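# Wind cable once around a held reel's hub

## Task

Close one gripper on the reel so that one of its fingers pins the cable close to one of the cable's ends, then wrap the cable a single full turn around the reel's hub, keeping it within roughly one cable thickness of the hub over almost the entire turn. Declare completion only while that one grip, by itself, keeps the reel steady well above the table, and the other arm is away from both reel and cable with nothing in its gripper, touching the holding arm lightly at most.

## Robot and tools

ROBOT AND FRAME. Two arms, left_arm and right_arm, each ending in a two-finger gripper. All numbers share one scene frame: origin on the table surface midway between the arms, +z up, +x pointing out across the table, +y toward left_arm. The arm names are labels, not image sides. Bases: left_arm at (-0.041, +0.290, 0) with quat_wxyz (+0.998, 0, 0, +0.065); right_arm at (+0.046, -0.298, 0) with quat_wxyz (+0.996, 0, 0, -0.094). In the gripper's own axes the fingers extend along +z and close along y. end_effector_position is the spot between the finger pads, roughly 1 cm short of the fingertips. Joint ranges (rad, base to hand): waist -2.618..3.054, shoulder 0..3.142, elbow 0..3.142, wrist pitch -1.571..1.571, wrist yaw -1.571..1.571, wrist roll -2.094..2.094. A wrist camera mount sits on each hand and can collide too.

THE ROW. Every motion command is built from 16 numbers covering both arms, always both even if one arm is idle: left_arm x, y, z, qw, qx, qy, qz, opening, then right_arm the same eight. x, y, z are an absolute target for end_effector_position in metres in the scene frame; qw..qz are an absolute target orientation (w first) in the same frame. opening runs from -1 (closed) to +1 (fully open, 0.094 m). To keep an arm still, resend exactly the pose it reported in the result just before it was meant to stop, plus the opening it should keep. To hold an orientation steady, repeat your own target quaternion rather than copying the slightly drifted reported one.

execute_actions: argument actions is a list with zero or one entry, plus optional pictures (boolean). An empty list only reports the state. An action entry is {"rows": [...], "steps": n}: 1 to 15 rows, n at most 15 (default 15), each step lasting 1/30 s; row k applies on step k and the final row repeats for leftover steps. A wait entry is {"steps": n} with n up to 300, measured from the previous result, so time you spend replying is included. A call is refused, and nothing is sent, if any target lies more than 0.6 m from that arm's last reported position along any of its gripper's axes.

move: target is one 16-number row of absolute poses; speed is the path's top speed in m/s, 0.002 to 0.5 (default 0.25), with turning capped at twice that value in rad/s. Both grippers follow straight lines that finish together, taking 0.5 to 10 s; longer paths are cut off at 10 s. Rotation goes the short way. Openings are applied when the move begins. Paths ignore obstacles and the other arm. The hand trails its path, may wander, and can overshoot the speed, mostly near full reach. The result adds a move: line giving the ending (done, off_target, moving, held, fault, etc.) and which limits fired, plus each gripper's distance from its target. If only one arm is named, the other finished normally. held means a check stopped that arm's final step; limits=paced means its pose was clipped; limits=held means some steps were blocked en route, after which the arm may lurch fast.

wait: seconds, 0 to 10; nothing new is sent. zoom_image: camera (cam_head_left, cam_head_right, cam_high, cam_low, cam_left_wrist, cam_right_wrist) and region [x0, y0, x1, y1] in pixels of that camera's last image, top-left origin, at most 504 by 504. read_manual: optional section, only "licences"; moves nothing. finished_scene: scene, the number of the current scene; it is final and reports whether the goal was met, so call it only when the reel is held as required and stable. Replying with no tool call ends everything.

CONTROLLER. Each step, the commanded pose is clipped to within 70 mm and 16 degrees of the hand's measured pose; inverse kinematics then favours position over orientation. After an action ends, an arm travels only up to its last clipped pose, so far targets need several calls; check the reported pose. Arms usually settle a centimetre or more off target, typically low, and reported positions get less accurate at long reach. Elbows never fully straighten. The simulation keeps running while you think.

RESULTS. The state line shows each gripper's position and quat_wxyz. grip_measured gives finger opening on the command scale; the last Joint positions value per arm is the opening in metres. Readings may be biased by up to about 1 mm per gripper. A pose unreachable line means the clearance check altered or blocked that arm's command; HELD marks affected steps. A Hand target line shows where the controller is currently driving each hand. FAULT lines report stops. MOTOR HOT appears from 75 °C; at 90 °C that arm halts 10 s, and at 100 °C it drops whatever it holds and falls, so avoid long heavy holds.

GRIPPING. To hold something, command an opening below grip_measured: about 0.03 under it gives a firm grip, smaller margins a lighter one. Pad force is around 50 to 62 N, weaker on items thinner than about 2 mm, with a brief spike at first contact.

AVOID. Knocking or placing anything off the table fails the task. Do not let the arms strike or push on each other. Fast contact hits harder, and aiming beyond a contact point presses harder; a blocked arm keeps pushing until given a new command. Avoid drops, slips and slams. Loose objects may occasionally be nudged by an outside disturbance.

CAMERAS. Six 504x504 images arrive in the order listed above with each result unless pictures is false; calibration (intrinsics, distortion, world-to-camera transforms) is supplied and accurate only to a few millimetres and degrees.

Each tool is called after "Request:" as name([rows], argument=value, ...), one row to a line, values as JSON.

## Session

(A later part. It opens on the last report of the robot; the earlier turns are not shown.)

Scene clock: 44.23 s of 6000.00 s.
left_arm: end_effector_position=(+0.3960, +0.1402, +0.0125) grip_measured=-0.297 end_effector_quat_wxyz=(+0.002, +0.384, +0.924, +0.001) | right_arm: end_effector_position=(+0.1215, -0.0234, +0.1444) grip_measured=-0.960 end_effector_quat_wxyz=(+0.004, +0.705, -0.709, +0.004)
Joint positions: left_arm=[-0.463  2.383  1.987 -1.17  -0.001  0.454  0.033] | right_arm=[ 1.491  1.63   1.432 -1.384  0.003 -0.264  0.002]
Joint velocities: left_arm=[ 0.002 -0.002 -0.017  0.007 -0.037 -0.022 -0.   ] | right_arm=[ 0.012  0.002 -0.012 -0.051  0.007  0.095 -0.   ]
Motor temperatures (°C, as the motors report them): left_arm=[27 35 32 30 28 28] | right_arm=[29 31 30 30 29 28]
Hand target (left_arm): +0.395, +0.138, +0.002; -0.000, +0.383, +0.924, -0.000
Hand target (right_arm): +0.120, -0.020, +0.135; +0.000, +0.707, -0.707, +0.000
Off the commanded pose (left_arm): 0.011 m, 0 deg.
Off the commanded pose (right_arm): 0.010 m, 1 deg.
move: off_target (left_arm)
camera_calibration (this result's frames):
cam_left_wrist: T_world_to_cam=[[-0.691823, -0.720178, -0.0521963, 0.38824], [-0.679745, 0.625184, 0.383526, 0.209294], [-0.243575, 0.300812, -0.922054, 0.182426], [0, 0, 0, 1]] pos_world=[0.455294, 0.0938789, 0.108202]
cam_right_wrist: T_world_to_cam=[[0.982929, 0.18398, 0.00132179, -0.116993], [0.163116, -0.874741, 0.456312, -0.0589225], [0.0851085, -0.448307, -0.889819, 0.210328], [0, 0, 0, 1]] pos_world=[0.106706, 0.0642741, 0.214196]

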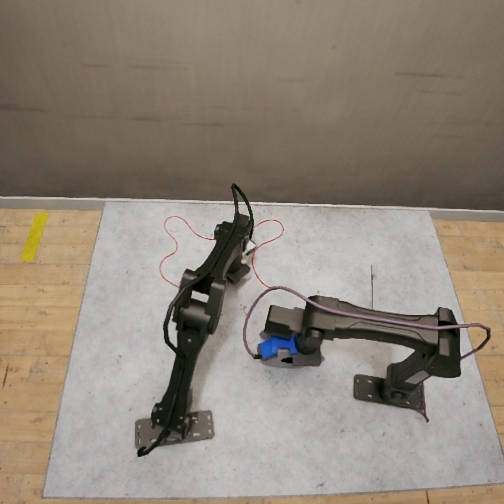

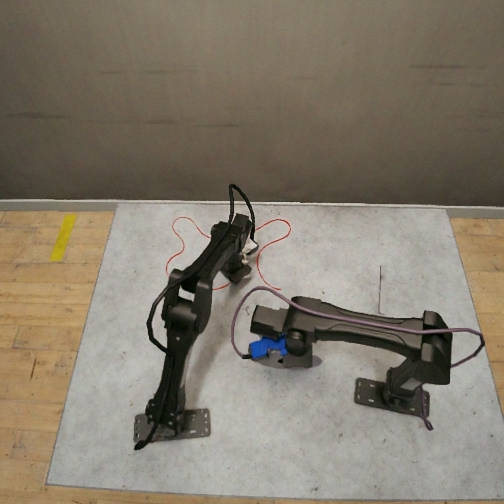

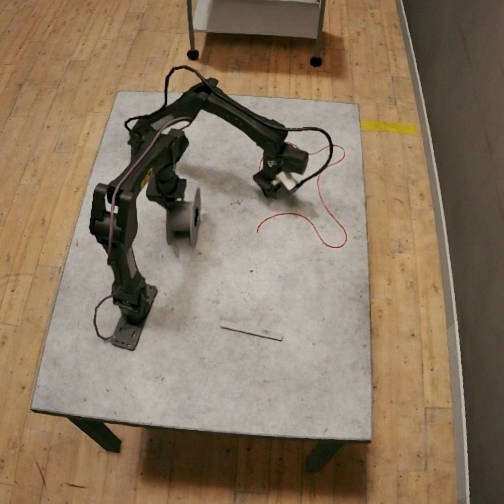

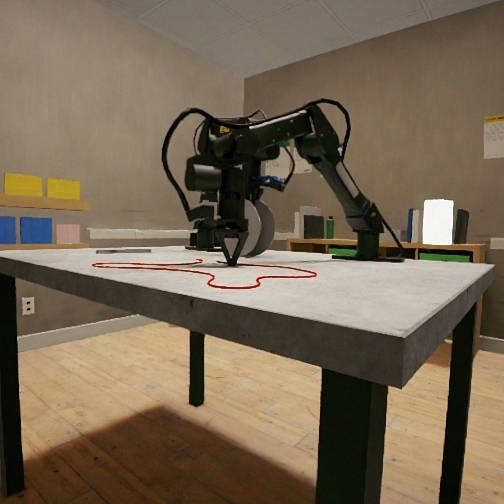

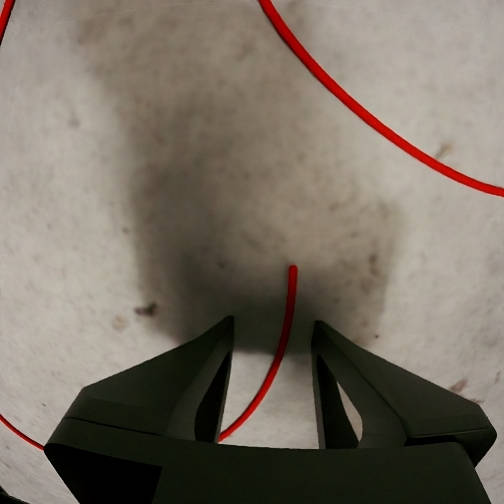

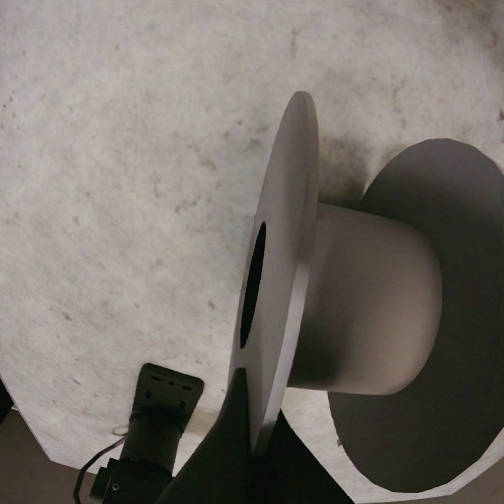

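Request:
move(target=[0.395,0.138,0.002,0,0.383,0.924,0,-0.98,0.13,-0.04,0.18,0,-0.707,0.707,0,-0.985], speed=0.1)

Request:
move(target=[0.27,0.3,0.05,0,0.6,0.8,0,-0.98,0.33,-0.4,0.19,0,-0.383,0.924,0,-0.985], speed=0.2)

Request:
move(target=[0.28,-0.17,0.04,0.15,0.69,0.69,-0.15,-0.98,0.33,-0.4,0.19,0,-0.383,0.924,0,-0.985], speed=0.2)

Scene clock: 49.57 s of 6000.00 s.
left_arm: end_effector_position=(+0.3988, +0.1391, +0.0125) grip_measured=-0.955 end_effector_quat_wxyz=(+0.008, +0.383, +0.924, +0.001) | right_arm: end_effector_position=(+0.1271, -0.0424, +0.1668) grip_measured=-0.960 end_effector_quat_wxyz=(+0.017, +0.708, -0.706, +0.011)
Joint positions: left_arm=[-0.463  2.383  1.987 -1.158 -0.     0.454  0.002] | right_arm=[ 1.453  1.602  1.491 -1.501  0.004 -0.309  0.002]
Joint velocities: left_arm=[ 0.012  0.002 -0.007 -0.007 -0.037 -0.051  0.001] | right_arm=[-0.002  0.002 -0.027 -0.037  0.007  0.022  0.   ]
Motor temperatures (°C, as the motors report them): left_arm=[27 36 32 30 28 28] | right_arm=[29 31 30 30 29 28]
Hand target (left_arm): +0.395, +0.138, +0.002; -0.000, +0.383, +0.924, +0.000
Hand target (right_arm): +0.130, -0.041, +0.180; -0.000, +0.707, -0.707, +0.001
Off the commanded pose (left_arm): 0.011 m, 1 deg.
Off the commanded pose (right_arm): 0.014 m, 2 deg.
move: off_target (left_arm, right_arm)
camera_calibration (this result's frames):
cam_left_wrist: T_world_to_cam=[[-0.690665, -0.720957, -0.0565993, 0.38909], [-0.684486, 0.626453, 0.372876, 0.213751], [-0.233371, 0.296274, -0.926153, 0.18009], [0, 0, 0, 1]] pos_world=[0.457068, 0.0932568, 0.10911]
cam_right_wrist: T_world_to_cam=[[0.981665, 0.19022, -0.0122242, -0.116367], [0.172625, -0.860002, 0.480205, -0.0913107], [0.0808319, -0.473511, -0.877071, 0.218565], [0, 0, 0, 1]] pos_world=[0.112329, 0.0471008, 0.234122]

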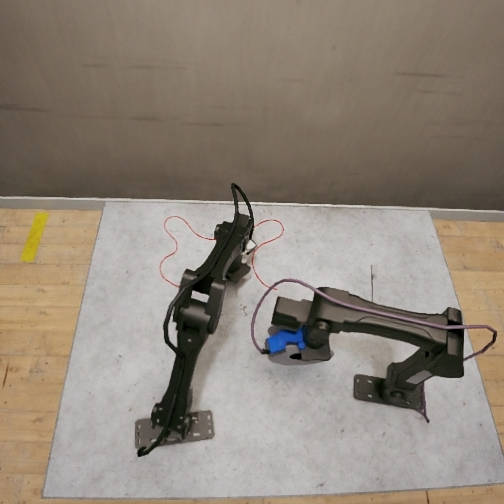

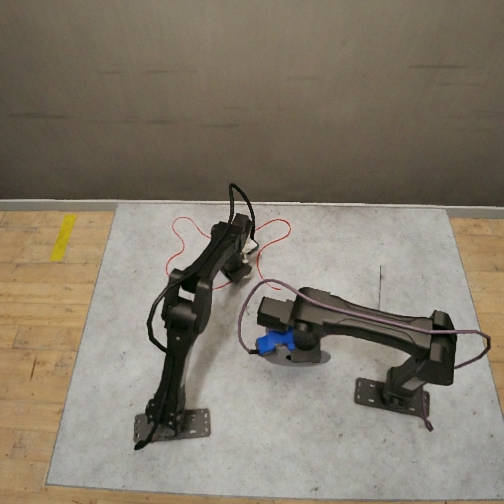

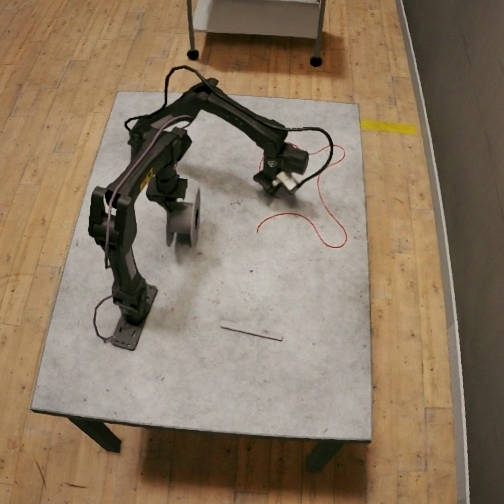

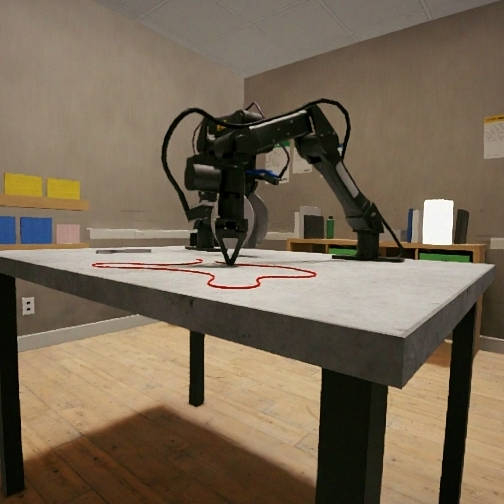

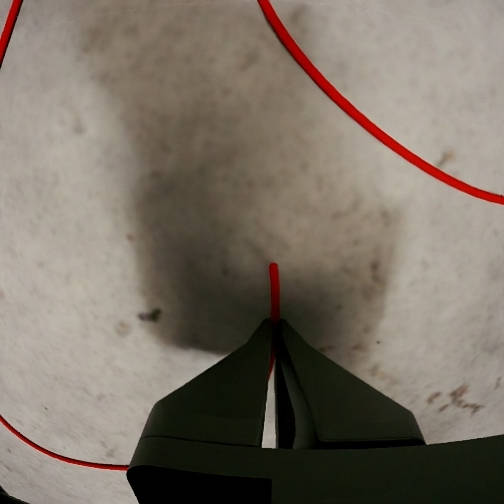

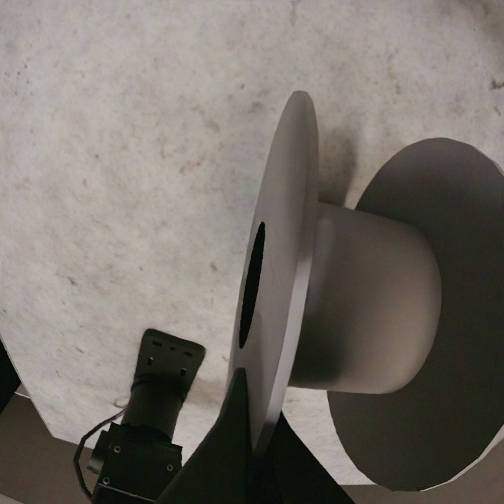

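Scene clock: 52.20 s of 6000.00 s.
left_arm: end_effector_position=(+0.2776, +0.3010, +0.0483) grip_measured=-0.955 end_effector_quat_wxyz=(-0.004, +0.599, +0.800, -0.002) | right_arm: end_effector_position=(+0.3255, -0.4029, +0.1823) grip_measured=-0.960 end_effector_quat_wxyz=(-0.014, -0.380, +0.925, -0.015)
Joint positions: left_arm=[-0.099  1.804  1.246 -1.021 -0.002  1.316  0.002] | right_arm=[-0.149  1.689  1.647 -1.529  0.041 -1.118  0.002]
Joint velocities: left_arm=[ 0.012  0.002 -0.002 -0.007 -0.022  0.022 -0.   ] | right_arm=[ 0.022  0.012 -0.007 -0.066  0.051  0.022 -0.   ]
Motor temperatures (°C, as the motors report them): left_arm=[27 36 32 30 28 28] | right_arm=[29 31 30 30 29 28]
Hand target (left_arm): +0.274, +0.303, +0.051; +0.002, +0.600, +0.800, +0.001
Hand target (right_arm): +0.330, -0.403, +0.191; -0.002, -0.382, +0.924, -0.020
Off the commanded pose (left_arm): 0.008 m, 0 deg.
Off the commanded pose (right_arm): 0.009 m, 2 deg.
move: done
camera_calibration (this result's frames):
cam_left_wrist: T_world_to_cam=[[-0.952397, -0.301853, -0.0427177, 0.369953], [-0.294045, 0.872552, 0.390115, -0.16732], [-0.0804839, 0.384106, -0.919775, 0.0678352], [0, 0, 0, 1]] pos_world=[0.308603, 0.231611, 0.143471]
cam_right_wrist: T_world_to_cam=[[0.824544, -0.56562, 0.0141917, -0.500544], [-0.501424, -0.718882, 0.481437, -0.166952], [-0.262108, -0.404082, -0.876366, 0.184927], [0, 0, 0, 1]] pos_world=[0.377477, -0.32841, 0.249544]

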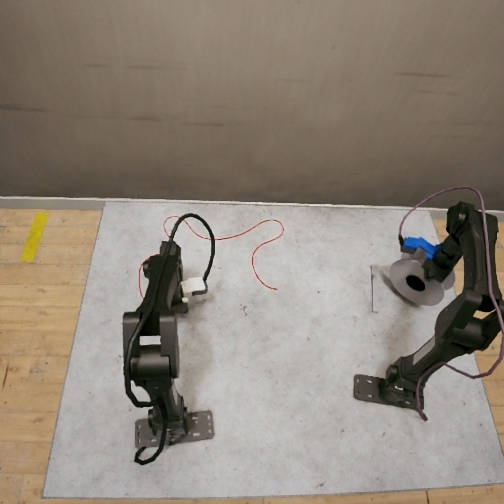

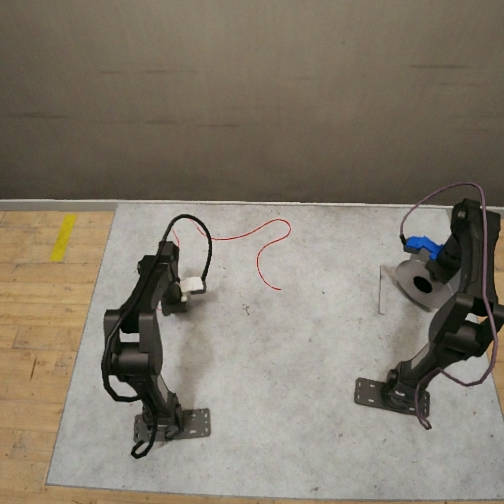

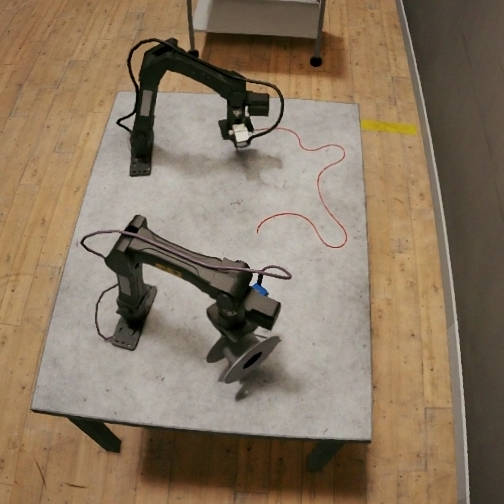

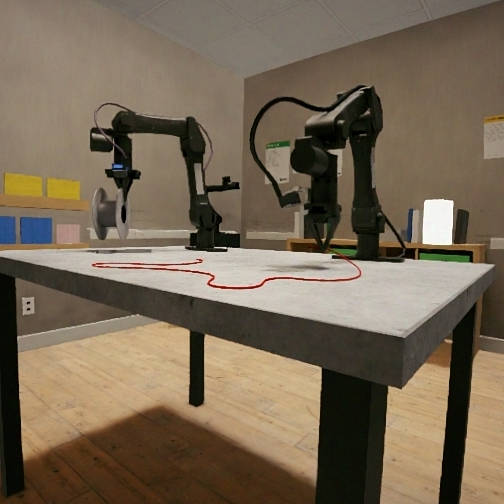

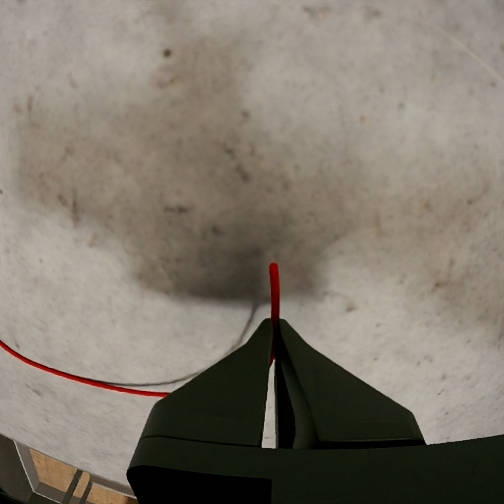

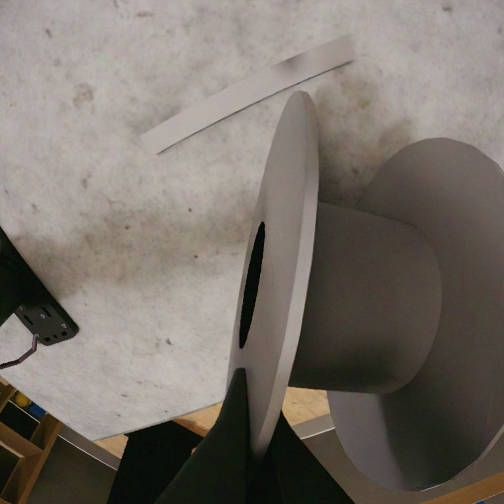

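Scene clock: 55.07 s of 6000.00 s.
left_arm: end_effector_position=(+0.2687, -0.1663, +0.0339) grip_measured=-0.955 end_effector_quat_wxyz=(+0.144, +0.694, +0.690, -0.146) | right_arm: end_effector_position=(+0.3257, -0.3990, +0.1835) grip_measured=-0.960 end_effector_quat_wxyz=(-0.012, -0.384, +0.923, -0.003)
Joint positions: left_arm=[-1.025  2.435  2.09  -0.899  0.256  0.639  0.002] | right_arm=[-0.149  1.698  1.663 -1.549  0.02  -1.127  0.002]
Joint velocities: left_arm=[-0.007  0.007 -0.007  0.022  0.11  -0.007  0.   ] | right_arm=[-0.007  0.017 -0.007 -0.037 -0.066 -0.037  0.   ]
Motor temperatures (°C, as the motors report them): left_arm=[27 36 32 30 28 28] | right_arm=[29 31 30 30 29 28]
Hand target (left_arm): +0.269, -0.170, +0.039; +0.145, +0.692, +0.691, -0.152
Hand target (right_arm): +0.330, -0.400, +0.190; +0.001, -0.383, +0.924, -0.001
Off the commanded pose (left_arm): 0.013 m, 1 deg.
Off the commanded pose (right_arm): 0.008 m, 1 deg.
joint sent to its limit (right arm) — the command would take joint 4 (wrist pitch) past its lower limit, so that joint was sent only as far as its limit.
move: off_target (left_arm)
camera_calibration (this result's frames):
cam_left_wrist: T_world_to_cam=[[-0.998773, -0.0341364, -0.0358659, 0.276549], [-0.0336032, 0.999317, -0.0153663, 0.208262], [0.036366, -0.0141423, -0.999238, 0.138374], [0, 0, 0, 1]] pos_world=[0.278176, -0.196723, 0.151388]
cam_right_wrist: T_world_to_cam=[[0.829635, -0.558289, -0.00436388, -0.493906], [-0.492092, -0.734912, 0.466638, -0.171337], [-0.263726, -0.384992, -0.884438, 0.19723], [0, 0, 0, 1]] pos_world=[0.377463, -0.325727, 0.252234]

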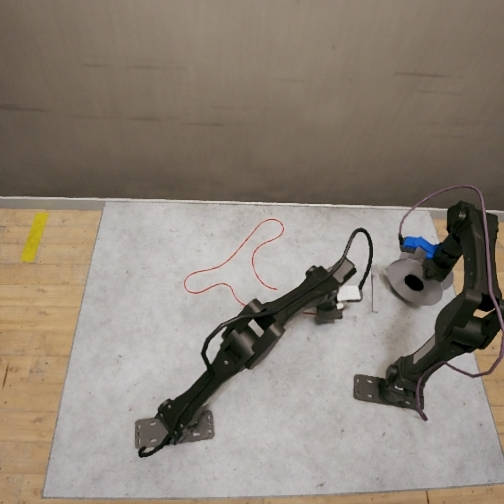

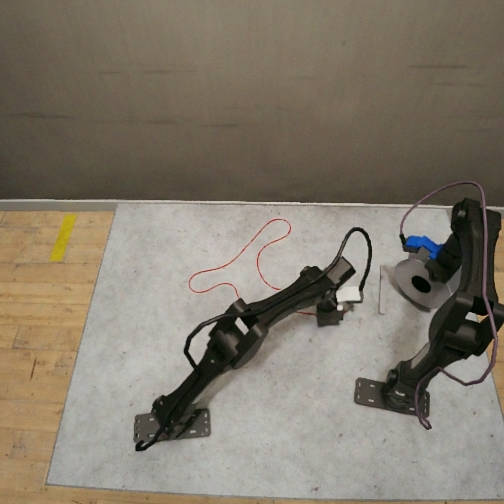

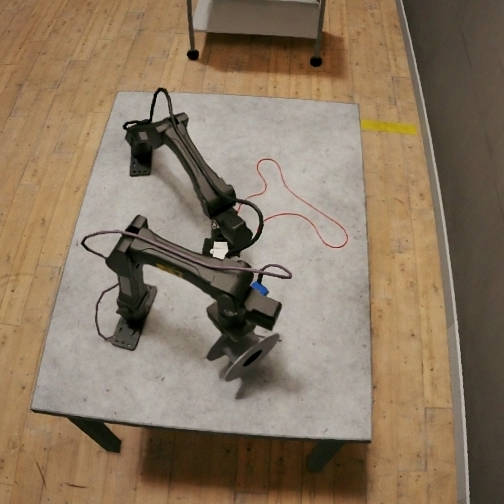

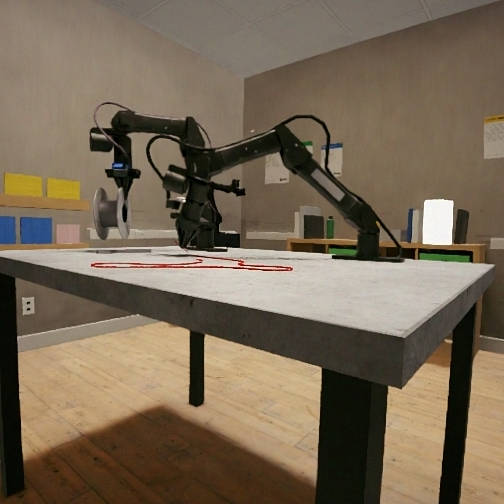

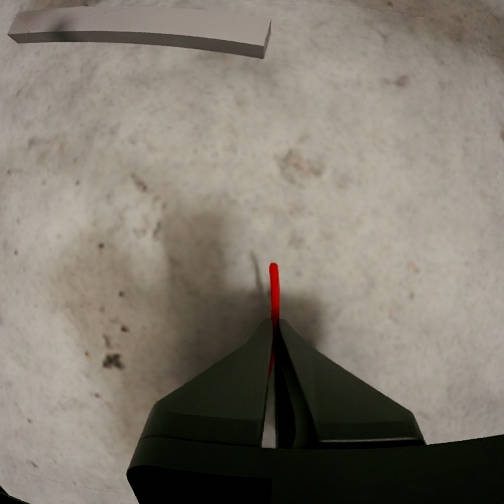

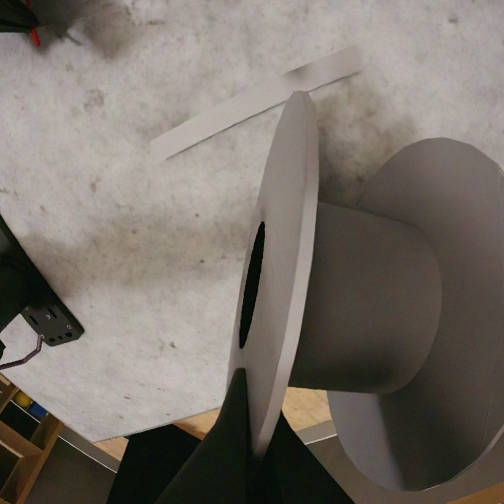

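Request:
move(target=[0.27,-0.17,0.04,0.15,0.69,0.69,-0.15,-0.3,0.33,-0.4,0.19,0,-0.383,0.924,0,-0.985])

Request:
move(target=[0.3,0.05,0.12,0,0.383,0.924,0,-0.3,0.33,-0.4,0.19,0,-0.383,0.924,0,-0.985])

Request:
move(target=[0.36,0.27,0.11,0,0,1,0,0,0.33,-0.4,0.19,0,-0.383,0.924,0,-0.985])

Scene clock: 59.60 s of 6000.00 s.
left_arm: end_effector_position=(+0.2680, -0.1655, +0.0335) grip_measured=-0.303 end_effector_quat_wxyz=(+0.142, +0.693, +0.692, -0.146) | right_arm: end_effector_position=(+0.3257, -0.3989, +0.1835) grip_measured=-0.960 end_effector_quat_wxyz=(-0.012, -0.384, +0.923, -0.003)
Joint positions: left_arm=[-1.025  2.435  2.09  -0.903  0.256  0.636  0.033] | right_arm=[-0.149  1.698  1.663 -1.55   0.019 -1.127  0.002]
Joint velocities: left_arm=[ 0.002  0.007 -0.022 -0.081 -0.022  0.007  0.001] | right_arm=[-0.017 -0.012 -0.012  0.007 -0.022  0.066 -0.002]
Motor temperatures (°C, as the motors report them): left_arm=[27 36 32 30 28 28] | right_arm=[29 31 31 30 29 28]
Hand target (left_arm): +0.270, -0.170, +0.040; +0.150, +0.691, +0.691, -0.150
Hand target (right_arm): +0.330, -0.400, +0.190; +0.001, -0.383, +0.924, -0.001
Off the commanded pose (left_arm): 0.008 m, 1 deg.
Off the commanded pose (right_arm): 0.008 m, 1 deg.
joint sent to its limit (right arm) — the command would take joint 4 (wrist pitch) past its lower limit, so that joint was sent only as far as its limit.
move: done
camera_calibration (this result's frames):
cam_left_wrist: T_world_to_cam=[[-0.998804, -0.0371587, -0.0317629, 0.275277], [-0.0368055, 0.999255, -0.0116334, 0.208136], [0.0321715, -0.0104505, -0.999428, 0.139798], [0, 0, 0, 1]] pos_world=[0.278111, -0.196291, 0.150883]
cam_right_wrist: T_world_to_cam=[[0.829631, -0.558291, -0.00482899, -0.493711], [-0.491987, -0.735136, 0.466395, -0.171378], [-0.263934, -0.38456, -0.884563, 0.197512], [0, 0, 0, 1]] pos_world=[0.377412, -0.325666, 0.252258]

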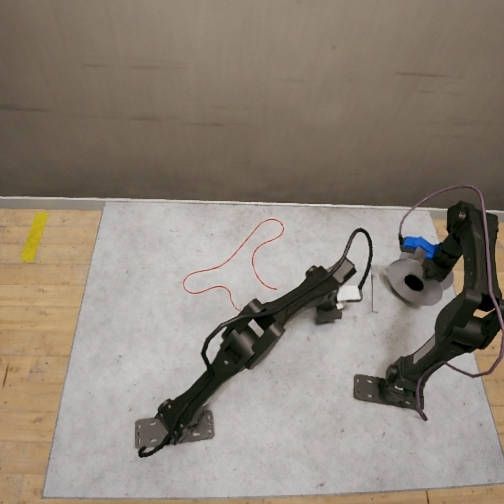

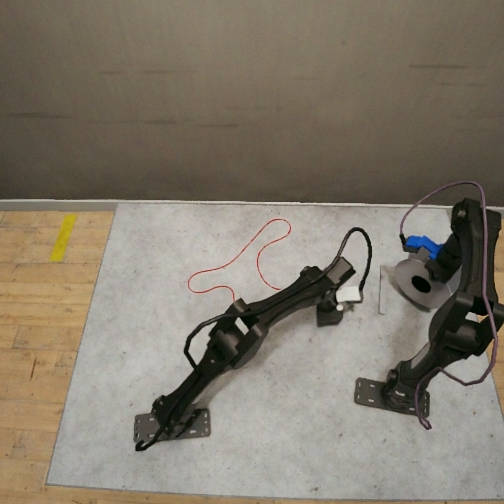

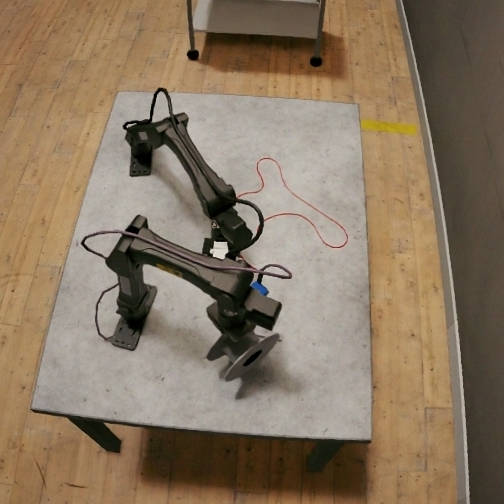

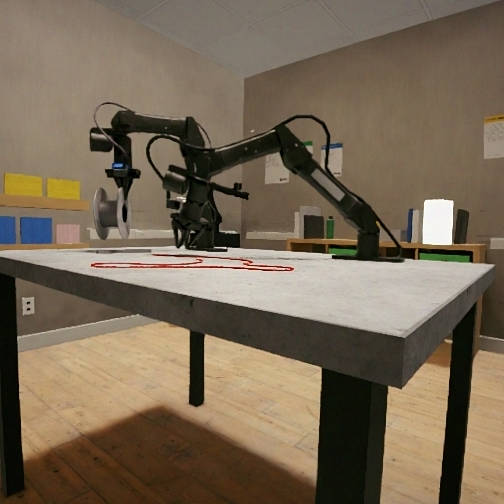

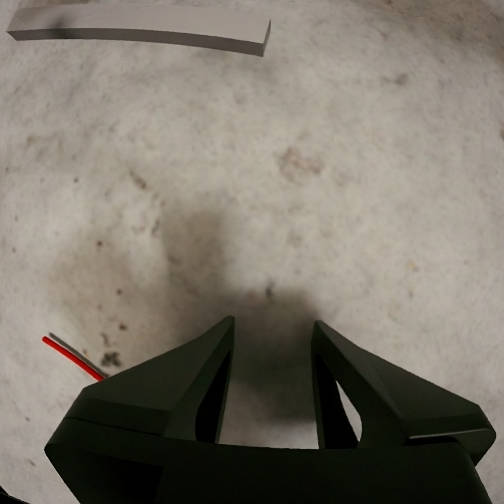

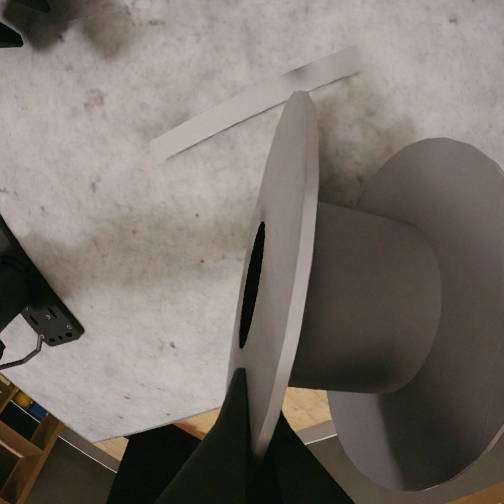

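Scene clock: 61.97 s of 6000.00 s.
left_arm: end_effector_position=(+0.2998, +0.0496, +0.1018) grip_measured=-0.303 end_effector_quat_wxyz=(-0.020, +0.385, +0.923, +0.001) | right_arm: end_effector_position=(+0.3257, -0.3989, +0.1835) grip_measured=-0.960 end_effector_quat_wxyz=(-0.012, -0.384, +0.923, -0.003)
Joint positions: left_arm=[-0.744  2.198  2.027 -1.439  0.006  0.177  0.033] | right_arm=[-0.149  1.698  1.663 -1.55   0.019 -1.127  0.002]
Joint velocities: left_arm=[-0.007  0.002 -0.007 -0.007 -0.081  0.022 -0.001] | right_arm=[ 0.007 -0.017 -0.002 -0.007 -0.022 -0.066 -0.001]
Motor temperatures (°C, as the motors report them): left_arm=[27 37 32 30 28 28] | right_arm=[29 31 31 29 29 28]
Hand target (left_arm): +0.304, +0.049, +0.120; +0.002, +0.381, +0.925, -0.001
Hand target (right_arm): +0.330, -0.400, +0.190; +0.001, -0.383, +0.924, -0.001
Off the commanded pose (left_arm): 0.018 m, 2 deg.
Off the commanded pose (right_arm): 0.008 m, 1 deg.
joint sent to its limit (right arm) — the command would take joint 4 (wrist pitch) past its lower limit, so that joint was sent only as far as its limit.
move: off_target (left_arm)
camera_calibration (this result's frames):
cam_left_wrist: T_world_to_cam=[[-0.696225, -0.716848, -0.0374219, 0.26074], [-0.661595, 0.62059, 0.420904, 0.15725], [-0.2785, 0.317802, -0.906333, 0.276597], [0, 0, 0, 1]] pos_world=[0.362602, 0.0014202, 0.19426]
cam_right_wrist: T_world_to_cam=[[0.829631, -0.558291, -0.00482899, -0.493711], [-0.491987, -0.735136, 0.466395, -0.171378], [-0.263934, -0.38456, -0.884563, 0.197512], [0, 0, 0, 1]] pos_world=[0.377412, -0.325666, 0.252258]

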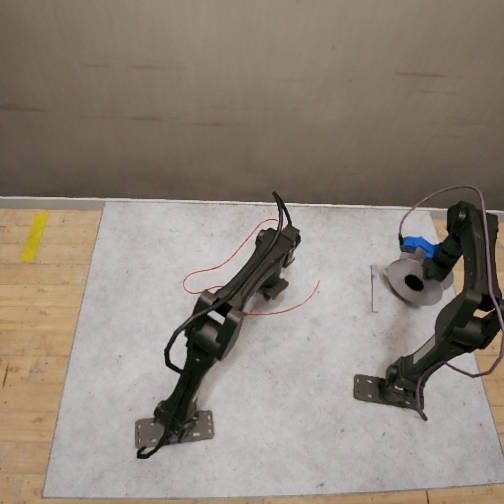

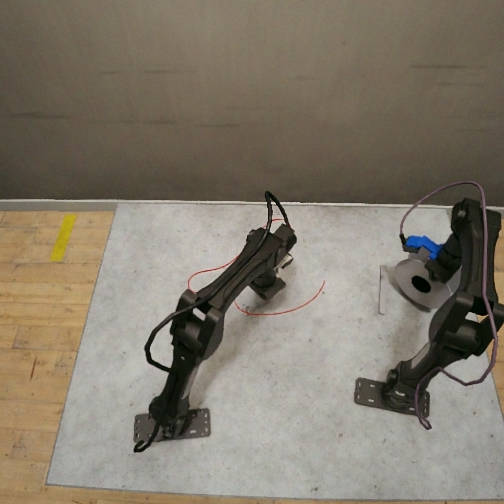

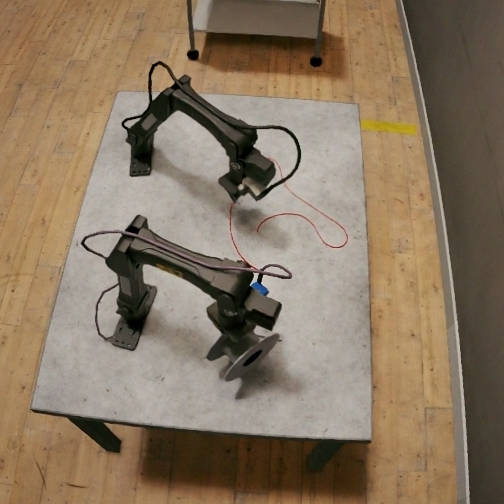

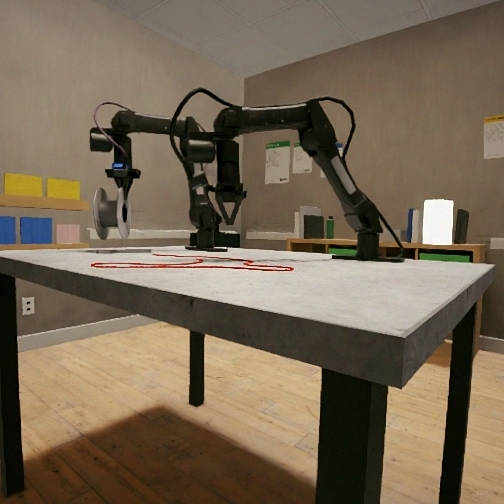

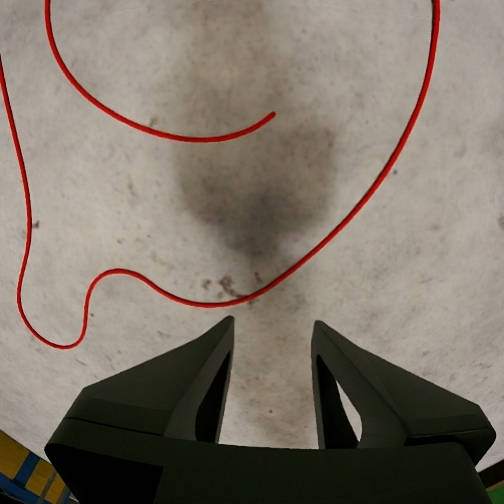

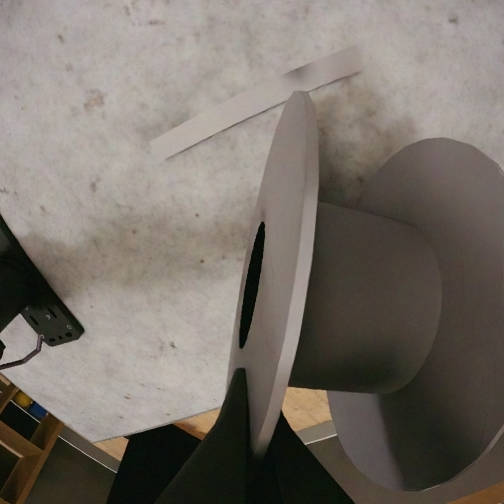

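Scene clock: 63.97 s of 6000.00 s.
left_arm: end_effector_position=(+0.3548, +0.2699, +0.1012) grip_measured=-0.003 end_effector_quat_wxyz=(-0.017, +0.004, +1.000, -0.001) | right_arm: end_effector_position=(+0.3257, -0.3989, +0.1835) grip_measured=-0.960 end_effector_quat_wxyz=(-0.012, -0.384, +0.923, -0.003)
Joint positions: left_arm=[-0.181  2.095  1.865 -1.374  0.004 -0.044  0.047] | right_arm=[-0.149  1.698  1.663 -1.55   0.019 -1.127  0.002]
Joint velocities: left_arm=[-0.012  0.012  0.002  0.022 -0.037 -0.007 -0.001] | right_arm=[ 0.007  0.022 -0.012  0.007 -0.051  0.051  0.   ]
Motor temperatures (°C, as the motors report them): left_arm=[27 37 32 30 28 28] | right_arm=[29 31 31 29 29 28]
Hand target (left_arm): +0.365, +0.269, +0.110; +0.003, +0.000, +1.000, -0.002
Hand target (right_arm): +0.330, -0.400, +0.190; +0.001, -0.383, +0.924, -0.001
Off the commanded pose (left_arm): 0.010 m, 2 deg.
Off the commanded pose (right_arm): 0.008 m, 1 deg.
joint sent to its limit (right arm) — the command would take joint 4 (wrist pitch) past its lower limit, so that joint was sent only as far as its limit.
move: done
camera_calibration (this result's frames):
cam_left_wrist: T_world_to_cam=[[0.013024, -0.998771, -0.0478283, 0.282427], [-0.90801, -0.0318447, 0.417736, 0.320977], [-0.418746, 0.037988, -0.907308, 0.346781], [0, 0, 0, 1]] pos_world=[0.432985, 0.279128, 0.194061]
cam_right_wrist: T_world_to_cam=[[0.829631, -0.558291, -0.00482899, -0.493711], [-0.491987, -0.735136, 0.466395, -0.171378], [-0.263934, -0.38456, -0.884563, 0.197512], [0, 0, 0, 1]] pos_world=[0.377412, -0.325666, 0.252258]

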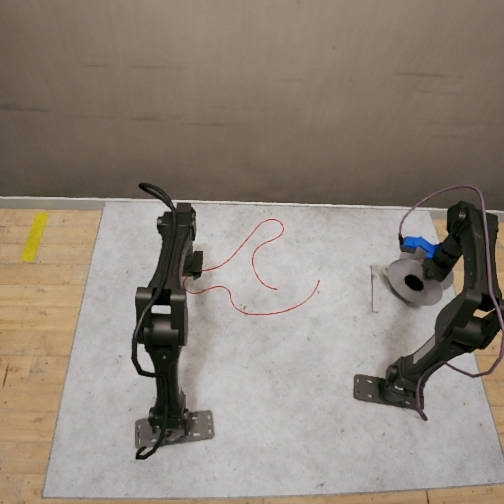

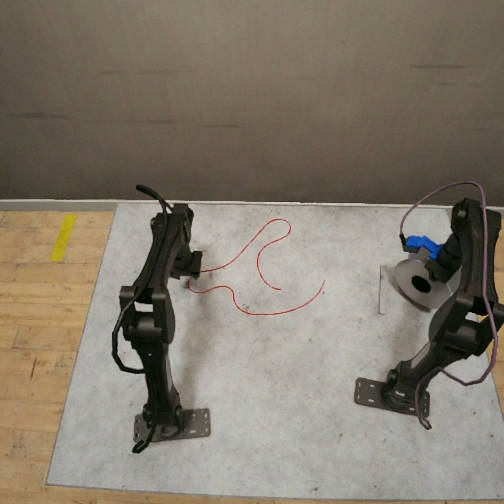

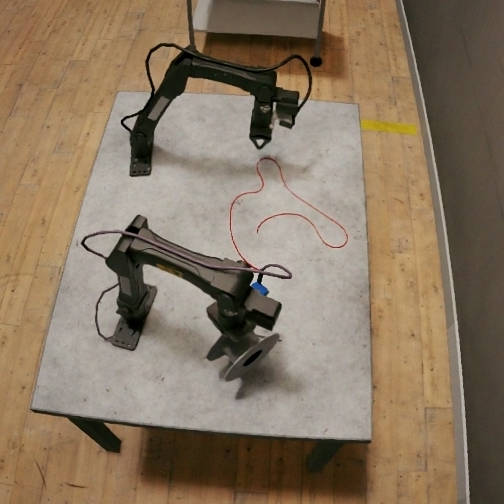

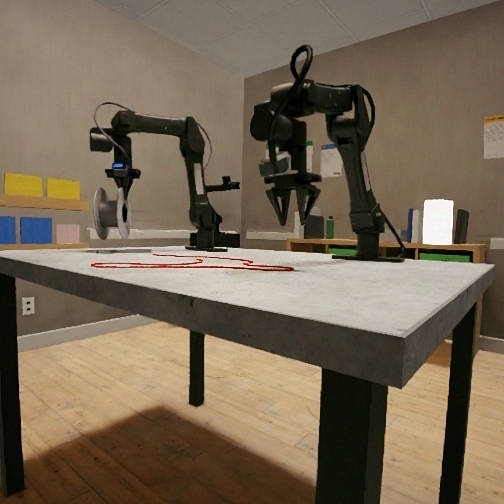

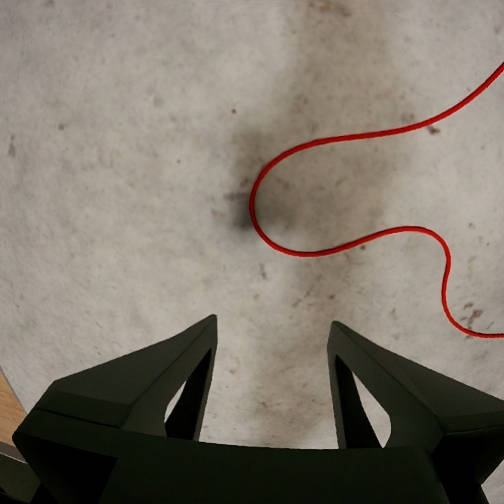

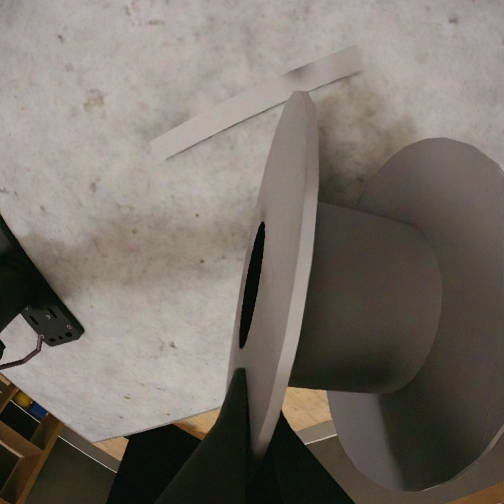

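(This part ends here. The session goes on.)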